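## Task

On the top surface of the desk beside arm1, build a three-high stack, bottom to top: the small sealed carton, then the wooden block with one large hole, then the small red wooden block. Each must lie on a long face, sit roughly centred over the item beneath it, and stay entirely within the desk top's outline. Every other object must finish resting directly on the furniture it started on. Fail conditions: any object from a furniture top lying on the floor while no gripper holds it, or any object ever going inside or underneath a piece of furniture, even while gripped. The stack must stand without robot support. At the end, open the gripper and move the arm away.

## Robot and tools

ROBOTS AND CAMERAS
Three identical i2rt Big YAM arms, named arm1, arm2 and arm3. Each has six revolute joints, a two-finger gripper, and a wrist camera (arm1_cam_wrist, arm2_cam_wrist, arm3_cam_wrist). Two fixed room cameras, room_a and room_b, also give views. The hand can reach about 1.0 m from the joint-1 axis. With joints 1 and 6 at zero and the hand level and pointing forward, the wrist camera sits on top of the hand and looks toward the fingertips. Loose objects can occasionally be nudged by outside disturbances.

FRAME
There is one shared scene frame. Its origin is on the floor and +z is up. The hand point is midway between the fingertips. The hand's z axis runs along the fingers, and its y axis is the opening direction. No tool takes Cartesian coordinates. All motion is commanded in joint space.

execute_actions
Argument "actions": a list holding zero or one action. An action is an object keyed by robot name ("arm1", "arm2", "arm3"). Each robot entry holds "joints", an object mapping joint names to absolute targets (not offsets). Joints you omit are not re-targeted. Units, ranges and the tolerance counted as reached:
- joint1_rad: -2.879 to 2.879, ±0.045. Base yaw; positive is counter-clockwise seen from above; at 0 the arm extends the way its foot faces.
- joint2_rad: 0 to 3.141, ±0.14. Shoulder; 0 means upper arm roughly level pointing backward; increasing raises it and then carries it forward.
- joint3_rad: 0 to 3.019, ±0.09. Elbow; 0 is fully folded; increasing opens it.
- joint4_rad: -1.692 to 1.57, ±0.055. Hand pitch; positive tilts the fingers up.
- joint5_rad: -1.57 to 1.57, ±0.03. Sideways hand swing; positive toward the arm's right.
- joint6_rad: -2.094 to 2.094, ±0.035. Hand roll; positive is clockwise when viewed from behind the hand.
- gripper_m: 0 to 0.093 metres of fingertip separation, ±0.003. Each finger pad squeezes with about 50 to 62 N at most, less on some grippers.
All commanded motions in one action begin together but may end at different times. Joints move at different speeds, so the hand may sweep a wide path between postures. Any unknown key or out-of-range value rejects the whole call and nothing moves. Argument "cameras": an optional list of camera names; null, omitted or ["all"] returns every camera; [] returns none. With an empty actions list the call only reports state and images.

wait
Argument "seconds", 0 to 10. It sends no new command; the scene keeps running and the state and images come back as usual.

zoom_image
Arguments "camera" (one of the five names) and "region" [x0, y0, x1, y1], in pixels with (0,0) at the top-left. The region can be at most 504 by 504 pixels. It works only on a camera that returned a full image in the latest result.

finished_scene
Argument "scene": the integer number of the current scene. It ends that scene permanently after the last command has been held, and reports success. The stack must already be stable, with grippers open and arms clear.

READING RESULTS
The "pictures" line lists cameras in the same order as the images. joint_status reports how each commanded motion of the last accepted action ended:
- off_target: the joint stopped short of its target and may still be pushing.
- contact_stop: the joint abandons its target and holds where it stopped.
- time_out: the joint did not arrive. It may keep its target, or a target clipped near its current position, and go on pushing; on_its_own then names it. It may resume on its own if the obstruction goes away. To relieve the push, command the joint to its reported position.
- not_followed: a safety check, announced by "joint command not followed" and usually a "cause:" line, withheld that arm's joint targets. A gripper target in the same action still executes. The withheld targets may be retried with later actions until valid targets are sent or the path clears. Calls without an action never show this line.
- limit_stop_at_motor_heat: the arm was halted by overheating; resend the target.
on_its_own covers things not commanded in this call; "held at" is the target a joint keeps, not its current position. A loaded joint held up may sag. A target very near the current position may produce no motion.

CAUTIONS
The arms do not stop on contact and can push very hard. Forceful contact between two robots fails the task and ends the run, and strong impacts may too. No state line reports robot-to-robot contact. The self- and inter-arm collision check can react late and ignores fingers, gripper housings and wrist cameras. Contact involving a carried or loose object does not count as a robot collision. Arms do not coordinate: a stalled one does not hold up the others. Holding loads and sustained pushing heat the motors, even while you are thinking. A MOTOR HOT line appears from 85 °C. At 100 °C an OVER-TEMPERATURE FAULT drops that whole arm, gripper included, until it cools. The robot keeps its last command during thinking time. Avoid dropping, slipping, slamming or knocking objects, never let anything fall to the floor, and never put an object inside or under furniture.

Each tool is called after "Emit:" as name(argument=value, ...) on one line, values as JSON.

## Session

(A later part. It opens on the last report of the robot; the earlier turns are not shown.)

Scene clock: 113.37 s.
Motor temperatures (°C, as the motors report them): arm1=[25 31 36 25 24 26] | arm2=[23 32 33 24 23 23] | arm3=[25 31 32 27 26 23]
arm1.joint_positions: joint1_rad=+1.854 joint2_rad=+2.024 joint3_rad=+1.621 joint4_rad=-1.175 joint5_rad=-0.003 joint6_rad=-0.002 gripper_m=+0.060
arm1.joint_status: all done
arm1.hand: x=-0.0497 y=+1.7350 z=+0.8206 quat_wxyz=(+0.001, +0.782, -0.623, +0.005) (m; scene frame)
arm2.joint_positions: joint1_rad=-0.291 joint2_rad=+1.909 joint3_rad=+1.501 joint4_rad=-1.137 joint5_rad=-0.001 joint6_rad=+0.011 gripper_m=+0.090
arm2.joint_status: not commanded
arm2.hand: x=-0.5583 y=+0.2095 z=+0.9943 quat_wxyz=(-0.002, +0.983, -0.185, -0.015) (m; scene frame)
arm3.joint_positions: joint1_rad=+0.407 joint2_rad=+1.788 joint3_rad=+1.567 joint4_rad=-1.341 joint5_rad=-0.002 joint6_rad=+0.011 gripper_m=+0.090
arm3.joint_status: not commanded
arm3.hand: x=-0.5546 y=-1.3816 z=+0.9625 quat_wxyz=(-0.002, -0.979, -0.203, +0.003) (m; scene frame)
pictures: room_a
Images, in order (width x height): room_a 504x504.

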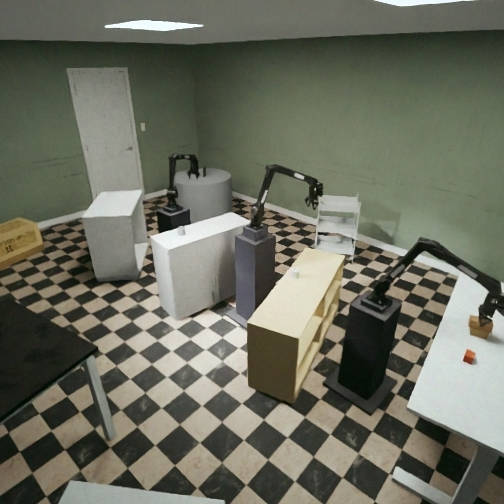

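Emit:
execute_actions(actions=[{"arm1":{"joints":{"joint2_rad":2.036,"gripper_m":0.09}}}], cameras=["arm1_cam_wrist"])

Emit:
execute_actions(actions=[{"arm1":{"joints":{"joint2_rad":1.75}}}], cameras=["arm1_cam_wrist","room_a"])

Scene clock: 114.23 s.
Motor temperatures (°C, as the motors report them): arm1=[25 31 36 25 24 26] | arm2=[23 32 33 24 23 23] | arm3=[25 31 32 27 26 23]
arm1.joint_positions: joint1_rad=+1.854 joint2_rad=+2.025 joint3_rad=+1.621 joint4_rad=-1.175 joint5_rad=-0.003 joint6_rad=-0.002 gripper_m=+0.090
arm1.joint_status: all done
arm1.hand: x=-0.0497 y=+1.7349 z=+0.8200 quat_wxyz=(+0.001, +0.782, -0.623, +0.006) (m; scene frame)
arm2.joint_positions: joint1_rad=-0.291 joint2_rad=+1.909 joint3_rad=+1.501 joint4_rad=-1.137 joint5_rad=-0.001 joint6_rad=+0.011 gripper_m=+0.090
arm2.joint_status: not commanded
arm2.hand: x=-0.5583 y=+0.2095 z=+0.9943 quat_wxyz=(-0.002, +0.983, -0.185, -0.015) (m; scene frame)
arm3.joint_positions: joint1_rad=+0.407 joint2_rad=+1.788 joint3_rad=+1.567 joint4_rad=-1.341 joint5_rad=-0.002 joint6_rad=+0.011 gripper_m=+0.090
arm3.joint_status: not commanded
arm3.hand: x=-0.5546 y=-1.3816 z=+0.9625 quat_wxyz=(-0.002, -0.979, -0.203, +0.003) (m; scene frame)
pictures: arm1_cam_wrist
Images, in order (width x height): arm1_cam_wrist 504x504.

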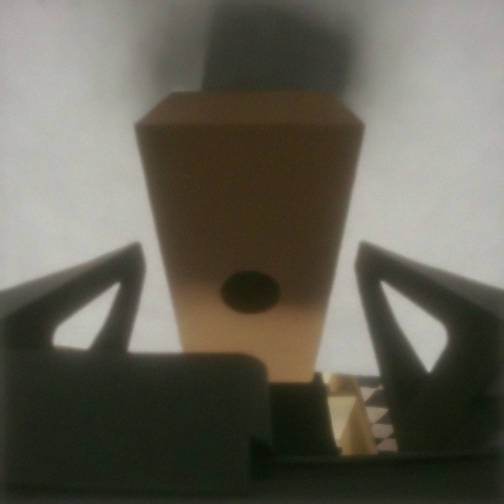

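Scene clock: 115.60 s.
Motor temperatures (°C, as the motors report them): arm1=[25 31 36 25 24 26] | arm2=[23 32 33 24 23 23] | arm3=[25 31 32 27 26 23]
arm1.joint_positions: joint1_rad=+1.854 joint2_rad=+1.737 joint3_rad=+1.615 joint4_rad=-1.175 joint5_rad=-0.003 joint6_rad=-0.002 gripper_m=+0.090
arm1.joint_status: all done
arm1.hand: x=-0.0509 y=+1.7341 z=+0.9846 quat_wxyz=(-0.087, +0.776, -0.616, -0.104) (m; scene frame)
arm2.joint_positions: joint1_rad=-0.291 joint2_rad=+1.909 joint3_rad=+1.501 joint4_rad=-1.137 joint5_rad=-0.001 joint6_rad=+0.011 gripper_m=+0.090
arm2.joint_status: not commanded
arm2.hand: x=-0.5583 y=+0.2095 z=+0.9943 quat_wxyz=(-0.002, +0.983, -0.185, -0.015) (m; scene frame)
arm3.joint_positions: joint1_rad=+0.407 joint2_rad=+1.788 joint3_rad=+1.567 joint4_rad=-1.341 joint5_rad=-0.002 joint6_rad=+0.011 gripper_m=+0.090
arm3.joint_status: not commanded
arm3.hand: x=-0.5546 y=-1.3816 z=+0.9625 quat_wxyz=(-0.002, -0.979, -0.203, +0.003) (m; scene frame)
pictures: arm1_cam_wrist, room_a
Images, in order (width x height): arm1_cam_wrist 504x504, room_a 504x504.

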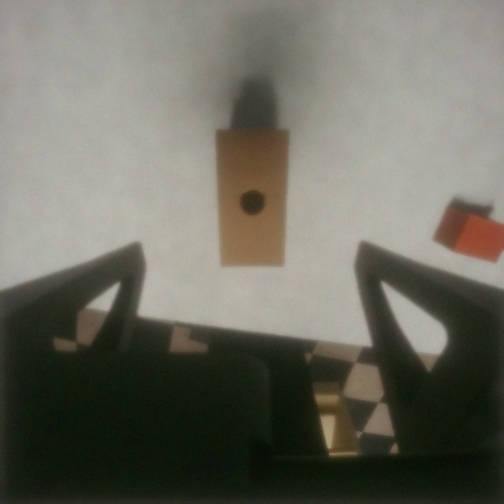

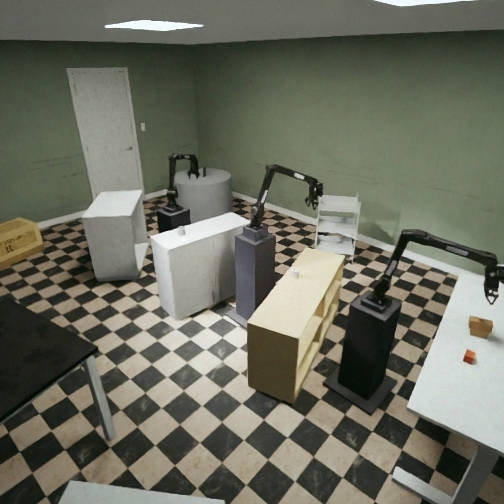

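Emit:
execute_actions(actions=[{"arm1":{"joints":{"joint1_rad":1.405,"joint2_rad":1.91,"joint3_rad":1.63,"joint4_rad":-1.20,"joint6_rad":1.39}}}], cameras=["arm1_cam_wrist"])

Scene clock: 118.27 s.
Motor temperatures (°C, as the motors report them): arm1=[25 31 36 25 24 26] | arm2=[23 32 33 24 23 23] | arm3=[25 31 32 27 26 23]
arm1.joint_positions: joint1_rad=+1.407 joint2_rad=+1.936 joint3_rad=+1.615 joint4_rad=-1.191 joint5_rad=+0.002 joint6_rad=+1.379 gripper_m=+0.090
arm1.joint_status: all done
arm1.hand: x=+0.2160 y=+1.7345 z=+0.8712 quat_wxyz=(-0.011, -0.015, -0.999, -0.029) (m; scene frame)
arm2.joint_positions: joint1_rad=-0.291 joint2_rad=+1.909 joint3_rad=+1.501 joint4_rad=-1.137 joint5_rad=-0.001 joint6_rad=+0.011 gripper_m=+0.090
arm2.joint_status: not commanded
arm2.hand: x=-0.5583 y=+0.2095 z=+0.9943 quat_wxyz=(-0.002, +0.983, -0.185, -0.015) (m; scene frame)
arm3.joint_positions: joint1_rad=+0.407 joint2_rad=+1.788 joint3_rad=+1.567 joint4_rad=-1.341 joint5_rad=-0.002 joint6_rad=+0.011 gripper_m=+0.090
arm3.joint_status: not commanded
arm3.hand: x=-0.5546 y=-1.3816 z=+0.9625 quat_wxyz=(-0.002, -0.979, -0.203, +0.003) (m; scene frame)
pictures: arm1_cam_wrist
Images, in order (width x height): arm1_cam_wrist 504x504.

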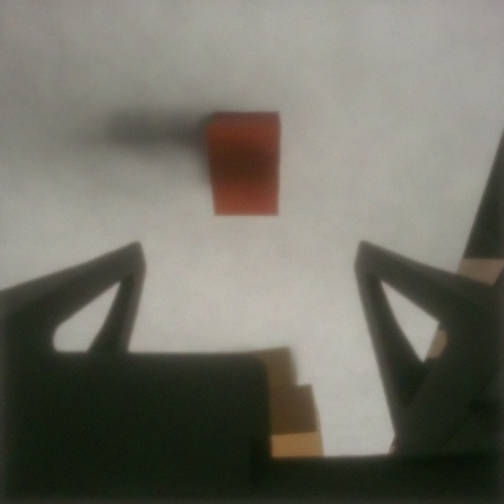

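Emit:
execute_actions(actions=[{"arm1":{"joints":{"joint2_rad":2.01,"joint3_rad":1.598,"joint4_rad":-1.125}}}], cameras=["arm1_cam_wrist"])

Scene clock: 119.83 s.
Motor temperatures (°C, as the motors report them): arm1=[25 31 36 25 24 26] | arm2=[23 32 33 24 23 23] | arm3=[25 31 32 27 26 23]
arm1.joint_positions: joint1_rad=+1.407 joint2_rad=+2.003 joint3_rad=+1.596 joint4_rad=-1.135 joint5_rad=+0.002 joint6_rad=+1.380 gripper_m=+0.090
arm1.joint_status: all done
arm1.hand: x=+0.2169 y=+1.7369 z=+0.8262 quat_wxyz=(-0.008, -0.016, -1.000, -0.014) (m; scene frame)
arm2.joint_positions: joint1_rad=-0.291 joint2_rad=+1.909 joint3_rad=+1.501 joint4_rad=-1.137 joint5_rad=-0.001 joint6_rad=+0.011 gripper_m=+0.090
arm2.joint_status: not commanded
arm2.hand: x=-0.5583 y=+0.2095 z=+0.9943 quat_wxyz=(-0.002, +0.983, -0.185, -0.015) (m; scene frame)
arm3.joint_positions: joint1_rad=+0.407 joint2_rad=+1.788 joint3_rad=+1.567 joint4_rad=-1.341 joint5_rad=-0.002 joint6_rad=+0.011 gripper_m=+0.090
arm3.joint_status: not commanded
arm3.hand: x=-0.5546 y=-1.3816 z=+0.9625 quat_wxyz=(-0.002, -0.979, -0.203, +0.003) (m; scene frame)
pictures: arm1_cam_wrist
Images, in order (width x height): arm1_cam_wrist 504x504.

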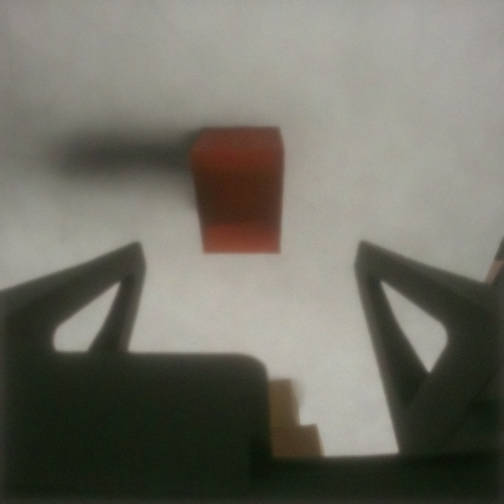

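Emit:
execute_actions(actions=[{"arm1":{"joints":{"joint2_rad":2.09,"joint3_rad":1.59,"joint4_rad":-1.045}}}], cameras=["arm1_cam_wrist"])

Scene clock: 121.37 s.
Motor temperatures (°C, as the motors report them): arm1=[25 31 36 25 24 26] | arm2=[23 32 33 24 23 23] | arm3=[25 31 32 27 26 23]
arm1.joint_positions: joint1_rad=+1.407 joint2_rad=+2.086 joint3_rad=+1.587 joint4_rad=-1.055 joint5_rad=+0.002 joint6_rad=+1.380 gripper_m=+0.090
arm1.joint_status: all done
arm1.hand: x=+0.2189 y=+1.7438 z=+0.7751 quat_wxyz=(-0.007, -0.016, -1.000, -0.008) (m; scene frame)
arm2.joint_positions: joint1_rad=-0.291 joint2_rad=+1.909 joint3_rad=+1.501 joint4_rad=-1.137 joint5_rad=-0.001 joint6_rad=+0.011 gripper_m=+0.090
arm2.joint_status: not commanded
arm2.hand: x=-0.5583 y=+0.2095 z=+0.9943 quat_wxyz=(-0.002, +0.983, -0.185, -0.015) (m; scene frame)
arm3.joint_positions: joint1_rad=+0.407 joint2_rad=+1.788 joint3_rad=+1.567 joint4_rad=-1.341 joint5_rad=-0.002 joint6_rad=+0.011 gripper_m=+0.090
arm3.joint_status: not commanded
arm3.hand: x=-0.5546 y=-1.3816 z=+0.9625 quat_wxyz=(-0.002, -0.979, -0.203, +0.003) (m; scene frame)
pictures: arm1_cam_wrist
Images, in order (width x height): arm1_cam_wrist 504x504.

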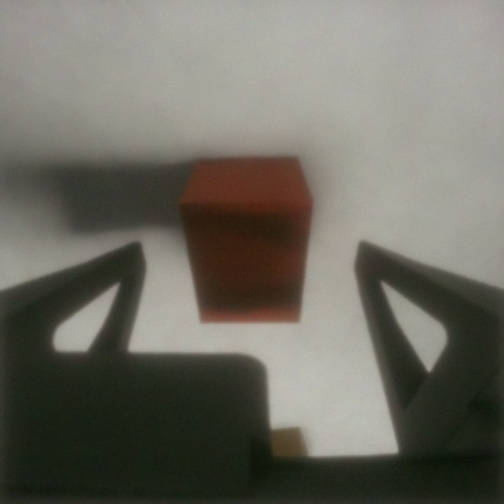

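Emit:
execute_actions(actions=[{"arm1":{"joints":{"joint2_rad":2.115}}}], cameras=["arm1_cam_wrist"])

Emit:
execute_actions(actions=[{"arm1":{"joints":{"gripper_m":0.028}}}], cameras=["arm1_cam_wrist"])

Scene clock: 122.20 s.
Motor temperatures (°C, as the motors report them): arm1=[25 31 36 25 24 26] | arm2=[23 32 33 24 23 23] | arm3=[25 31 32 27 26 23]
arm1.joint_positions: joint1_rad=+1.407 joint2_rad=+2.091 joint3_rad=+1.587 joint4_rad=-1.055 joint5_rad=+0.002 joint6_rad=+1.380 gripper_m=+0.090
arm1.joint_status: all done
arm1.hand: x=+0.2188 y=+1.7432 z=+0.7722 quat_wxyz=(-0.006, -0.016, -1.000, -0.005) (m; scene frame)
arm2.joint_positions: joint1_rad=-0.291 joint2_rad=+1.909 joint3_rad=+1.501 joint4_rad=-1.137 joint5_rad=-0.001 joint6_rad=+0.011 gripper_m=+0.090
arm2.joint_status: not commanded
arm2.hand: x=-0.5583 y=+0.2095 z=+0.9943 quat_wxyz=(-0.002, +0.983, -0.185, -0.015) (m; scene frame)
arm3.joint_positions: joint1_rad=+0.407 joint2_rad=+1.788 joint3_rad=+1.567 joint4_rad=-1.341 joint5_rad=-0.002 joint6_rad=+0.011 gripper_m=+0.090
arm3.joint_status: not commanded
arm3.hand: x=-0.5546 y=-1.3816 z=+0.9625 quat_wxyz=(-0.002, -0.979, -0.203, +0.003) (m; scene frame)
pictures: arm1_cam_wrist
Images, in order (width x height): arm1_cam_wrist 504x504.

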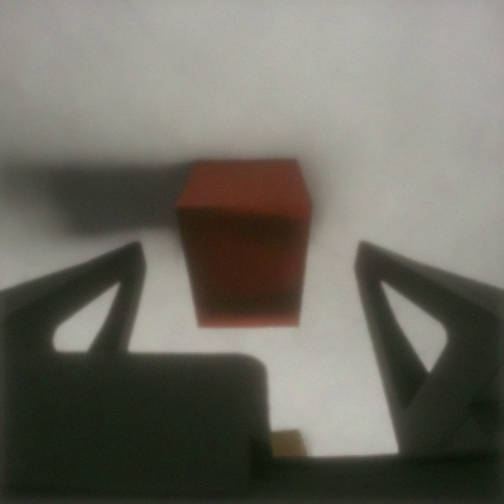

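Scene clock: 122.83 s.
Motor temperatures (°C, as the motors report them): arm1=[25 31 36 25 24 26] | arm2=[23 32 33 24 23 23] | arm3=[25 31 32 27 26 23]
arm1.joint_positions: joint1_rad=+1.407 joint2_rad=+2.091 joint3_rad=+1.587 joint4_rad=-1.054 joint5_rad=+0.002 joint6_rad=+1.381 gripper_m=+0.044
arm1.joint_status: gripper_m off_target (ended at +0.044, target +0.028)
arm1.hand: x=+0.2188 y=+1.7434 z=+0.7722 quat_wxyz=(-0.006, -0.016, -1.000, -0.006) (m; scene frame)
arm2.joint_positions: joint1_rad=-0.291 joint2_rad=+1.909 joint3_rad=+1.501 joint4_rad=-1.137 joint5_rad=-0.001 joint6_rad=+0.011 gripper_m=+0.090
arm2.joint_status: not commanded
arm2.hand: x=-0.5583 y=+0.2095 z=+0.9943 quat_wxyz=(-0.002, +0.983, -0.185, -0.015) (m; scene frame)
arm3.joint_positions: joint1_rad=+0.407 joint2_rad=+1.788 joint3_rad=+1.567 joint4_rad=-1.341 joint5_rad=-0.002 joint6_rad=+0.011 gripper_m=+0.090
arm3.joint_status: not commanded
arm3.hand: x=-0.5546 y=-1.3816 z=+0.9625 quat_wxyz=(-0.002, -0.979, -0.203, +0.003) (m; scene frame)
pictures: arm1_cam_wrist
Images, in order (width x height): arm1_cam_wrist 504x504.

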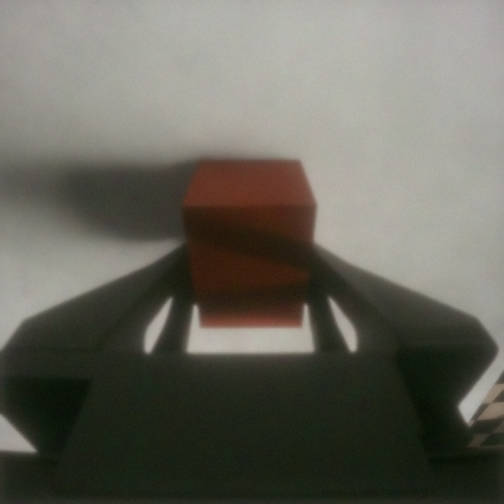

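Emit:
execute_actions(actions=[{"arm1":{"joints":{"joint2_rad":1.80}}}], cameras=[])

Emit:
execute_actions(actions=[{"arm1":{"joints":{"joint1_rad":1.86,"joint3_rad":1.68,"joint4_rad":-1.27,"joint6_rad":-0.012}}}], cameras=["arm1_cam_wrist"])

Scene clock: 124.90 s.
Motor temperatures (°C, as the motors report them): arm1=[25 31 36 25 24 26] | arm2=[23 32 33 24 23 23] | arm3=[25 31 32 27 26 23]
arm1.joint_positions: joint1_rad=+1.407 joint2_rad=+1.794 joint3_rad=+1.571 joint4_rad=-1.054 joint5_rad=+0.002 joint6_rad=+1.381 gripper_m=+0.044
arm1.joint_status: all done
arm1.hand: x=+0.2193 y=+1.7522 z=+0.9424 quat_wxyz=(-0.035, -0.016, -0.989, -0.143) (m; scene frame)
arm2.joint_positions: joint1_rad=-0.291 joint2_rad=+1.909 joint3_rad=+1.501 joint4_rad=-1.137 joint5_rad=-0.001 joint6_rad=+0.011 gripper_m=+0.090
arm2.joint_status: not commanded
arm2.hand: x=-0.5583 y=+0.2095 z=+0.9943 quat_wxyz=(-0.002, +0.983, -0.185, -0.015) (m; scene frame)
arm3.joint_positions: joint1_rad=+0.407 joint2_rad=+1.788 joint3_rad=+1.567 joint4_rad=-1.341 joint5_rad=-0.002 joint6_rad=+0.011 gripper_m=+0.090
arm3.joint_status: not commanded
arm3.hand: x=-0.5546 y=-1.3816 z=+0.9625 quat_wxyz=(-0.002, -0.979, -0.203, +0.003) (m; scene frame)
pictures: none
No camera images: the call's "cameras" was empty. Leave "cameras" out to get every camera's image.

Scene clock: 126.97 s.
Motor temperatures (°C, as the motors report them): arm1=[25 31 37 25 24 26] | arm2=[23 32 33 24 23 23] | arm3=[25 31 32 27 26 23]
arm1.joint_positions: joint1_rad=+1.860 joint2_rad=+1.795 joint3_rad=+1.619 joint4_rad=-1.261 joint5_rad=-0.002 joint6_rad=-0.001 gripper_m=+0.044
arm1.joint_status: all done
arm1.hand: x=-0.0499 y=+1.7179 z=+0.9496 quat_wxyz=(-0.044, +0.783, -0.619, -0.050) (m; scene frame)
arm2.joint_positions: joint1_rad=-0.291 joint2_rad=+1.909 joint3_rad=+1.501 joint4_rad=-1.137 joint5_rad=-0.001 joint6_rad=+0.011 gripper_m=+0.090
arm2.joint_status: not commanded
arm2.hand: x=-0.5583 y=+0.2095 z=+0.9943 quat_wxyz=(-0.002, +0.983, -0.185, -0.015) (m; scene frame)
arm3.joint_positions: joint1_rad=+0.407 joint2_rad=+1.788 joint3_rad=+1.567 joint4_rad=-1.341 joint5_rad=-0.002 joint6_rad=+0.011 gripper_m=+0.090
arm3.joint_status: not commanded
arm3.hand: x=-0.5546 y=-1.3816 z=+0.9625 quat_wxyz=(-0.002, -0.979, -0.203, +0.003) (m; scene frame)
pictures: arm1_cam_wrist
Images, in order (width x height): arm1_cam_wrist 504x504.

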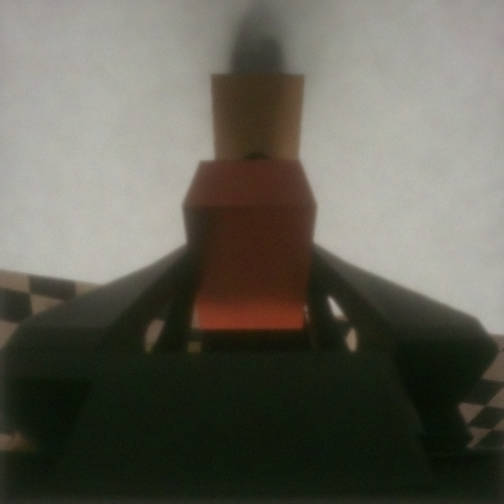

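Emit:
execute_actions(actions=[{"arm1":{"joints":{"joint1_rad":1.843,"joint3_rad":1.71,"joint2_rad":1.91}}}], cameras=["arm1_cam_wrist"])

Scene clock: 128.50 s.
Motor temperatures (°C, as the motors report them): arm1=[25 31 37 25 24 26] | arm2=[23 32 33 24 23 23] | arm3=[25 31 32 27 26 23]
arm1.joint_positions: joint1_rad=+1.853 joint2_rad=+1.922 joint3_rad=+1.659 joint4_rad=-1.264 joint5_rad=-0.002 joint6_rad=-0.002 gripper_m=+0.044
arm1.joint_status: all done
arm1.hand: x=-0.0487 y=+1.7327 z=+0.8928 quat_wxyz=(-0.016, +0.782, -0.623, -0.014) (m; scene frame)
arm2.joint_positions: joint1_rad=-0.291 joint2_rad=+1.909 joint3_rad=+1.501 joint4_rad=-1.137 joint5_rad=-0.001 joint6_rad=+0.011 gripper_m=+0.090
arm2.joint_status: not commanded
arm2.hand: x=-0.5583 y=+0.2095 z=+0.9943 quat_wxyz=(-0.002, +0.983, -0.185, -0.015) (m; scene frame)
arm3.joint_positions: joint1_rad=+0.407 joint2_rad=+1.788 joint3_rad=+1.567 joint4_rad=-1.341 joint5_rad=-0.002 joint6_rad=+0.011 gripper_m=+0.090
arm3.joint_status: not commanded
arm3.hand: x=-0.5546 y=-1.3816 z=+0.9625 quat_wxyz=(-0.002, -0.979, -0.203, +0.003) (m; scene frame)
pictures: arm1_cam_wrist
Images, in order (width x height): arm1_cam_wrist 504x504.

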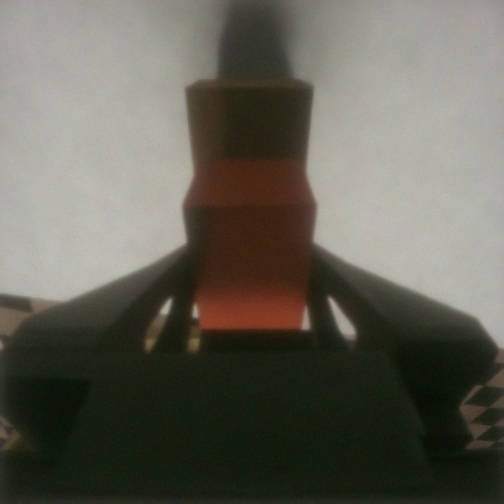

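Emit:
execute_actions(actions=[{"arm1":{"joints":{"joint2_rad":1.95}}}], cameras=["arm1_cam_wrist","room_a"])

Emit:
zoom_image(camera="room_a", region=[440,270,504,350])

Scene clock: 129.70 s.
Motor temperatures (°C, as the motors report them): arm1=[25 31 37 25 24 26] | arm2=[23 32 33 24 23 23] | arm3=[25 31 32 27 26 23]
arm1.joint_positions: joint1_rad=+1.853 joint2_rad=+1.936 joint3_rad=+1.659 joint4_rad=-1.264 joint5_rad=-0.002 joint6_rad=-0.002 gripper_m=+0.044
arm1.joint_status: all done
arm1.hand: x=-0.0486 y=+1.7325 z=+0.8845 quat_wxyz=(-0.011, +0.782, -0.623, -0.009) (m; scene frame)
arm2.joint_positions: joint1_rad=-0.291 joint2_rad=+1.909 joint3_rad=+1.501 joint4_rad=-1.137 joint5_rad=-0.001 joint6_rad=+0.011 gripper_m=+0.090
arm2.joint_status: not commanded
arm2.hand: x=-0.5583 y=+0.2095 z=+0.9943 quat_wxyz=(-0.002, +0.983, -0.185, -0.015) (m; scene frame)
arm3.joint_positions: joint1_rad=+0.407 joint2_rad=+1.788 joint3_rad=+1.567 joint4_rad=-1.341 joint5_rad=-0.002 joint6_rad=+0.011 gripper_m=+0.090
arm3.joint_status: not commanded
arm3.hand: x=-0.5546 y=-1.3816 z=+0.9625 quat_wxyz=(-0.002, -0.979, -0.203, +0.003) (m; scene frame)
pictures: arm1_cam_wrist, room_a
Images, in order (width x height): arm1_cam_wrist 504x504, room_a 504x504.

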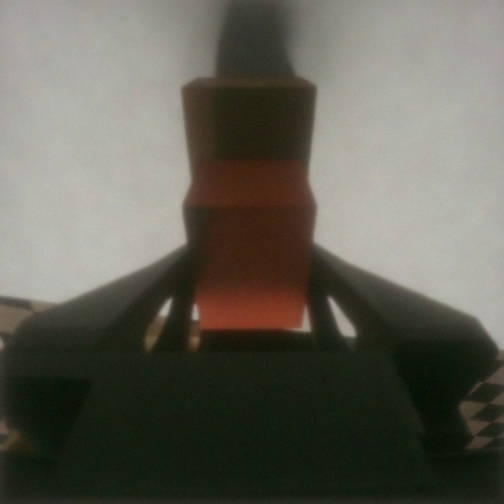

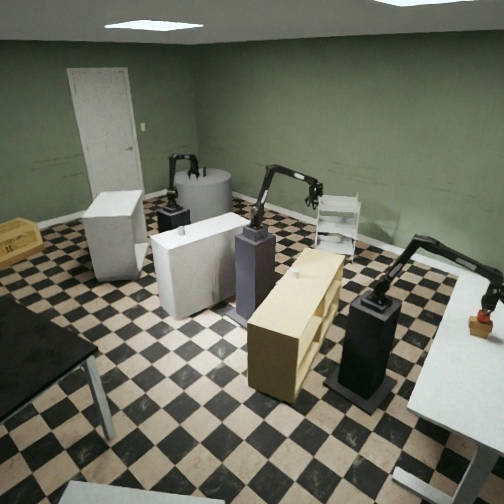

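Region (440, 270, 504, 350) of room_a's 504x504 image, scaled by 6.300, with more detail than that image has; it fills the left 403 columns of this view, and the rest is white.

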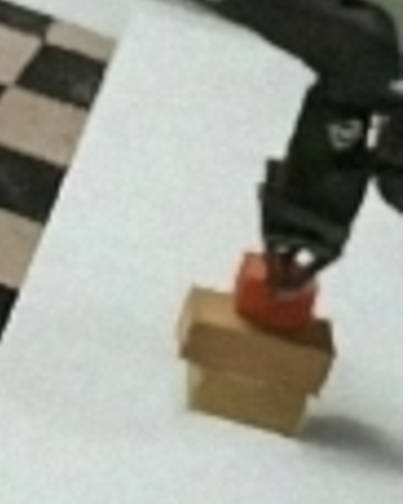

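Emit:
execute_actions(actions=[{"arm1":{"joints":{"joint2_rad":1.968}}}], cameras=["arm1_cam_wrist"])

Scene clock: 130.70 s.
Motor temperatures (°C, as the motors report them): arm1=[25 31 37 25 24 26] | arm2=[23 32 33 24 23 23] | arm3=[25 31 32 27 26 23]
arm1.joint_positions: joint1_rad=+1.853 joint2_rad=+1.955 joint3_rad=+1.659 joint4_rad=-1.264 joint5_rad=-0.002 joint6_rad=-0.002 gripper_m=+0.044
arm1.joint_status: all done
arm1.hand: x=-0.0484 y=+1.7320 z=+0.8736 quat_wxyz=(-0.005, +0.782, -0.623, -0.001) (m; scene frame)
arm2.joint_positions: joint1_rad=-0.291 joint2_rad=+1.909 joint3_rad=+1.501 joint4_rad=-1.137 joint5_rad=-0.001 joint6_rad=+0.011 gripper_m=+0.090
arm2.joint_status: not commanded
arm2.hand: x=-0.5583 y=+0.2095 z=+0.9943 quat_wxyz=(-0.002, +0.983, -0.185, -0.015) (m; scene frame)
arm3.joint_positions: joint1_rad=+0.407 joint2_rad=+1.788 joint3_rad=+1.567 joint4_rad=-1.341 joint5_rad=-0.002 joint6_rad=+0.011 gripper_m=+0.090
arm3.joint_status: not commanded
arm3.hand: x=-0.5546 y=-1.3816 z=+0.9625 quat_wxyz=(-0.002, -0.979, -0.203, +0.003) (m; scene frame)
pictures: arm1_cam_wrist
Images, in order (width x height): arm1_cam_wrist 504x504.

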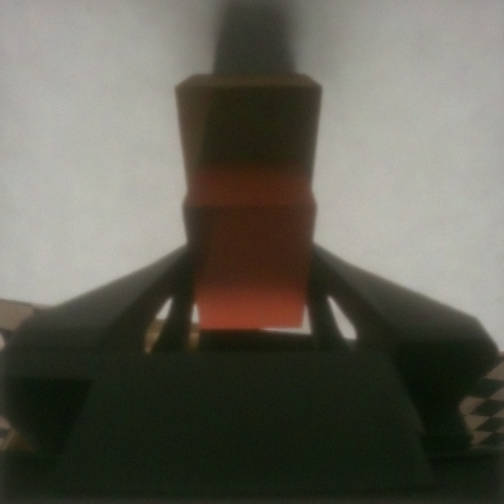

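Emit:
execute_actions(actions=[{"arm1":{"joints":{"joint2_rad":1.981}}}], cameras=["arm1_cam_wrist","room_a"])

Emit:
zoom_image(camera="room_a", region=[440,270,504,350])

Scene clock: 131.43 s.
Motor temperatures (°C, as the motors report them): arm1=[25 31 38 25 24 26] | arm2=[23 32 33 24 23 23] | arm3=[25 31 32 27 26 23]
arm1.joint_positions: joint1_rad=+1.853 joint2_rad=+1.958 joint3_rad=+1.659 joint4_rad=-1.264 joint5_rad=-0.002 joint6_rad=-0.002 gripper_m=+0.044
arm1.joint_status: all done
arm1.hand: x=-0.0483 y=+1.7318 z=+0.8721 quat_wxyz=(-0.004, +0.782, -0.623, +0.000) (m; scene frame)
arm2.joint_positions: joint1_rad=-0.291 joint2_rad=+1.909 joint3_rad=+1.501 joint4_rad=-1.137 joint5_rad=-0.001 joint6_rad=+0.011 gripper_m=+0.090
arm2.joint_status: not commanded
arm2.hand: x=-0.5583 y=+0.2095 z=+0.9943 quat_wxyz=(-0.002, +0.983, -0.185, -0.015) (m; scene frame)
arm3.joint_positions: joint1_rad=+0.407 joint2_rad=+1.788 joint3_rad=+1.567 joint4_rad=-1.341 joint5_rad=-0.002 joint6_rad=+0.011 gripper_m=+0.090
arm3.joint_status: not commanded
arm3.hand: x=-0.5546 y=-1.3816 z=+0.9625 quat_wxyz=(-0.002, -0.979, -0.203, +0.003) (m; scene frame)
pictures: arm1_cam_wrist, room_a
Images, in order (width x height): arm1_cam_wrist 504x504, room_a 504x504.

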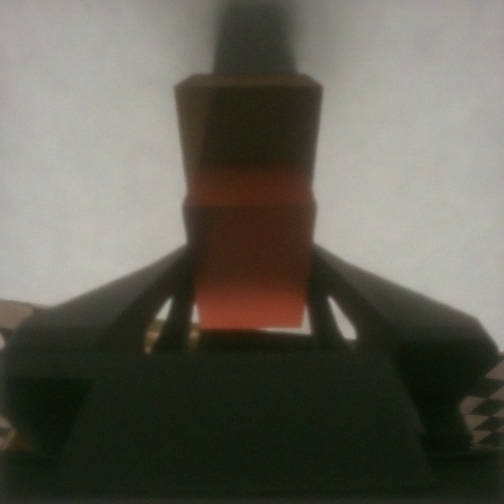

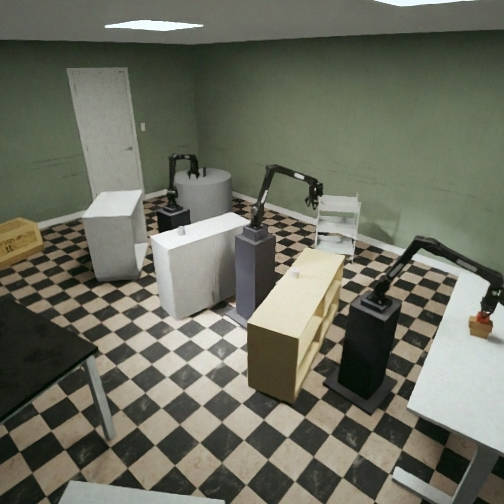

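Region (440, 270, 504, 350) of room_a's 504x504 image, scaled by 6.300, with more detail than that image has; it fills the left 403 columns of this view, and the rest is white.

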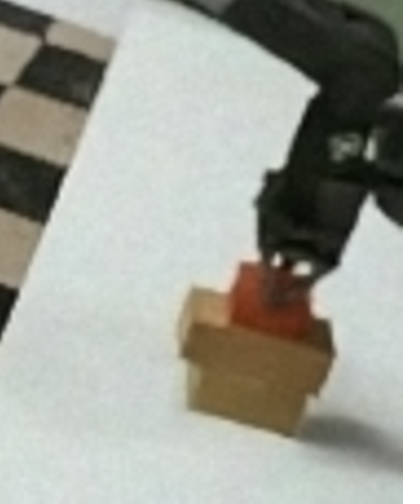

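Emit:
execute_actions(actions=[{"arm1":{"joints":{"joint2_rad":1.992}}}], cameras=["arm1_cam_wrist"])

Scene clock: 132.03 s.
Motor temperatures (°C, as the motors report them): arm1=[25 31 38 25 24 26] | arm2=[23 32 33 24 23 23] | arm3=[25 31 32 27 26 23]
arm1.joint_positions: joint1_rad=+1.853 joint2_rad=+1.959 joint3_rad=+1.659 joint4_rad=-1.264 joint5_rad=-0.002 joint6_rad=-0.002 gripper_m=+0.044
arm1.joint_status: all done
arm1.hand: x=-0.0483 y=+1.7318 z=+0.8718 quat_wxyz=(-0.004, +0.782, -0.623, +0.000) (m; scene frame)
arm2.joint_positions: joint1_rad=-0.291 joint2_rad=+1.909 joint3_rad=+1.501 joint4_rad=-1.137 joint5_rad=-0.001 joint6_rad=+0.011 gripper_m=+0.090
arm2.joint_status: not commanded
arm2.hand: x=-0.5583 y=+0.2095 z=+0.9943 quat_wxyz=(-0.002, +0.983, -0.185, -0.015) (m; scene frame)
arm3.joint_positions: joint1_rad=+0.407 joint2_rad=+1.788 joint3_rad=+1.567 joint4_rad=-1.341 joint5_rad=-0.002 joint6_rad=+0.011 gripper_m=+0.090
arm3.joint_status: not commanded
arm3.hand: x=-0.5546 y=-1.3816 z=+0.9625 quat_wxyz=(-0.002, -0.979, -0.203, +0.003) (m; scene frame)
pictures: arm1_cam_wrist
Images, in order (width x height): arm1_cam_wrist 504x504.

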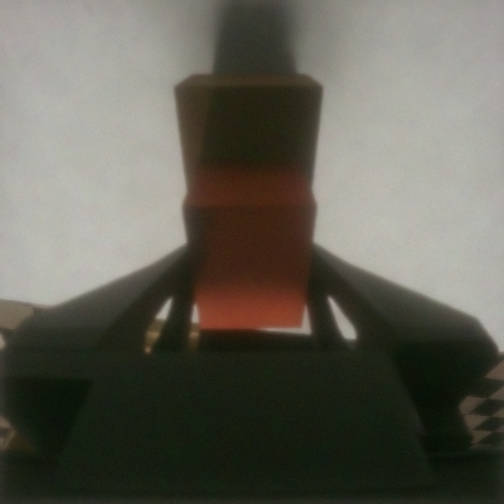

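Emit:
execute_actions(actions=[{"arm1":{"joints":{"joint2_rad":1.955,"gripper_m":0.09}}}], cameras=["arm1_cam_wrist"])

Emit:
execute_actions(actions=[{"arm1":{"joints":{"joint2_rad":1.7}}}])

Scene clock: 132.90 s.
Motor temperatures (°C, as the motors report them): arm1=[25 31 38 25 24 26] | arm2=[23 32 33 24 23 23] | arm3=[25 31 32 27 26 23]
arm1.joint_positions: joint1_rad=+1.853 joint2_rad=+1.959 joint3_rad=+1.659 joint4_rad=-1.264 joint5_rad=-0.002 joint6_rad=-0.002 gripper_m=+0.090
arm1.joint_status: all done
arm1.hand: x=-0.0483 y=+1.7318 z=+0.8718 quat_wxyz=(-0.004, +0.782, -0.623, +0.000) (m; scene frame)
arm2.joint_positions: joint1_rad=-0.291 joint2_rad=+1.909 joint3_rad=+1.501 joint4_rad=-1.137 joint5_rad=-0.001 joint6_rad=+0.011 gripper_m=+0.090
arm2.joint_status: not commanded
arm2.hand: x=-0.5583 y=+0.2095 z=+0.9943 quat_wxyz=(-0.002, +0.983, -0.185, -0.015) (m; scene frame)
arm3.joint_positions: joint1_rad=+0.407 joint2_rad=+1.788 joint3_rad=+1.567 joint4_rad=-1.341 joint5_rad=-0.002 joint6_rad=+0.011 gripper_m=+0.090
arm3.joint_status: not commanded
arm3.hand: x=-0.5546 y=-1.3816 z=+0.9625 quat_wxyz=(-0.002, -0.979, -0.203, +0.003) (m; scene frame)
pictures: arm1_cam_wrist
Images, in order (width x height): arm1_cam_wrist 504x504.

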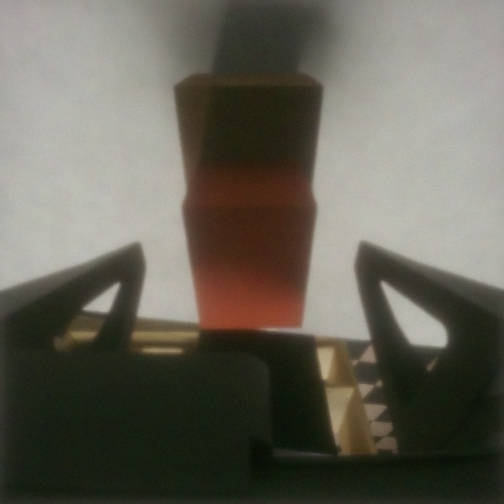

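Scene clock: 134.23 s.
Motor temperatures (°C, as the motors report them): arm1=[25 31 38 25 24 26] | arm2=[23 32 33 24 23 23] | arm3=[25 31 32 27 26 23]
arm1.joint_positions: joint1_rad=+1.853 joint2_rad=+1.685 joint3_rad=+1.679 joint4_rad=-1.265 joint5_rad=-0.002 joint6_rad=-0.002 gripper_m=+0.090
arm1.joint_status: all done
arm1.hand: x=-0.0480 y=+1.7246 z=+1.0369 quat_wxyz=(-0.095, +0.774, -0.615, -0.114) (m; scene frame)
arm2.joint_positions: joint1_rad=-0.291 joint2_rad=+1.909 joint3_rad=+1.501 joint4_rad=-1.137 joint5_rad=-0.001 joint6_rad=+0.011 gripper_m=+0.090
arm2.joint_status: not commanded
arm2.hand: x=-0.5583 y=+0.2095 z=+0.9943 quat_wxyz=(-0.002, +0.983, -0.185, -0.015) (m; scene frame)
arm3.joint_positions: joint1_rad=+0.407 joint2_rad=+1.788 joint3_rad=+1.567 joint4_rad=-1.341 joint5_rad=-0.002 joint6_rad=+0.011 gripper_m=+0.090
arm3.joint_status: not commanded
arm3.hand: x=-0.5546 y=-1.3816 z=+0.9625 quat_wxyz=(-0.002, -0.979, -0.203, +0.003) (m; scene frame)
pictures: arm1_cam_wrist, arm2_cam_wrist, arm3_cam_wrist, room_a, room_b
Images, in order (width x height): arm1_cam_wrist 504x504, arm2_cam_wrist 504x504, arm3_cam_wrist 504x504, room_a 504x504, room_b 504x504.

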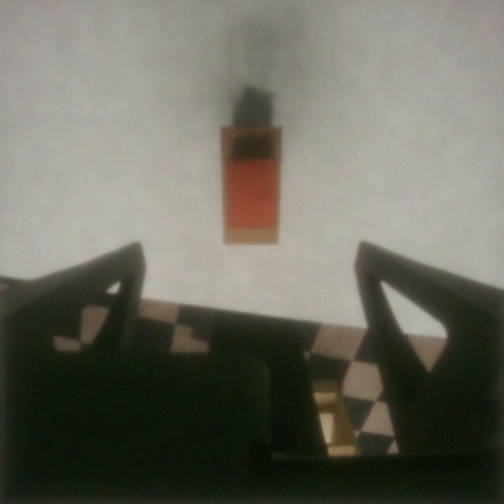

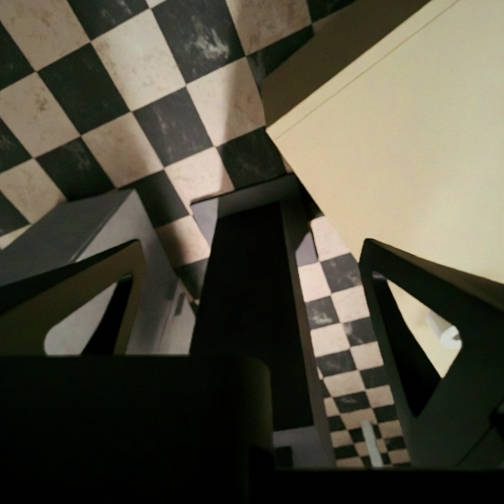

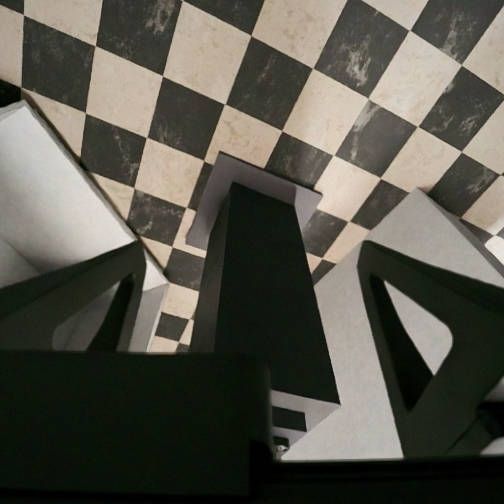

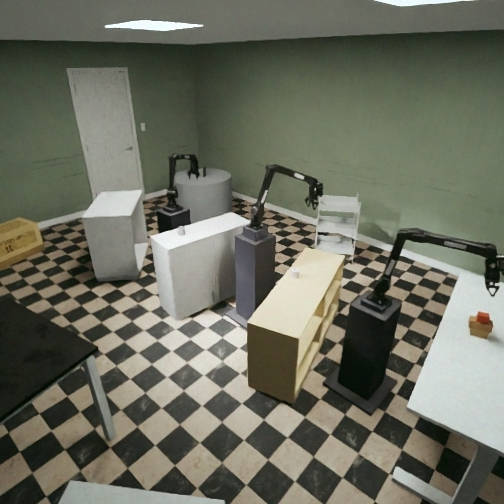

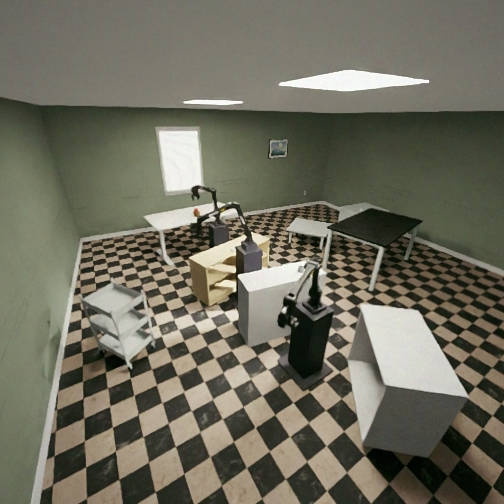

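Stack looks good.

Emit:
finished_scene(scene=2)

The scene is finished: the task was done.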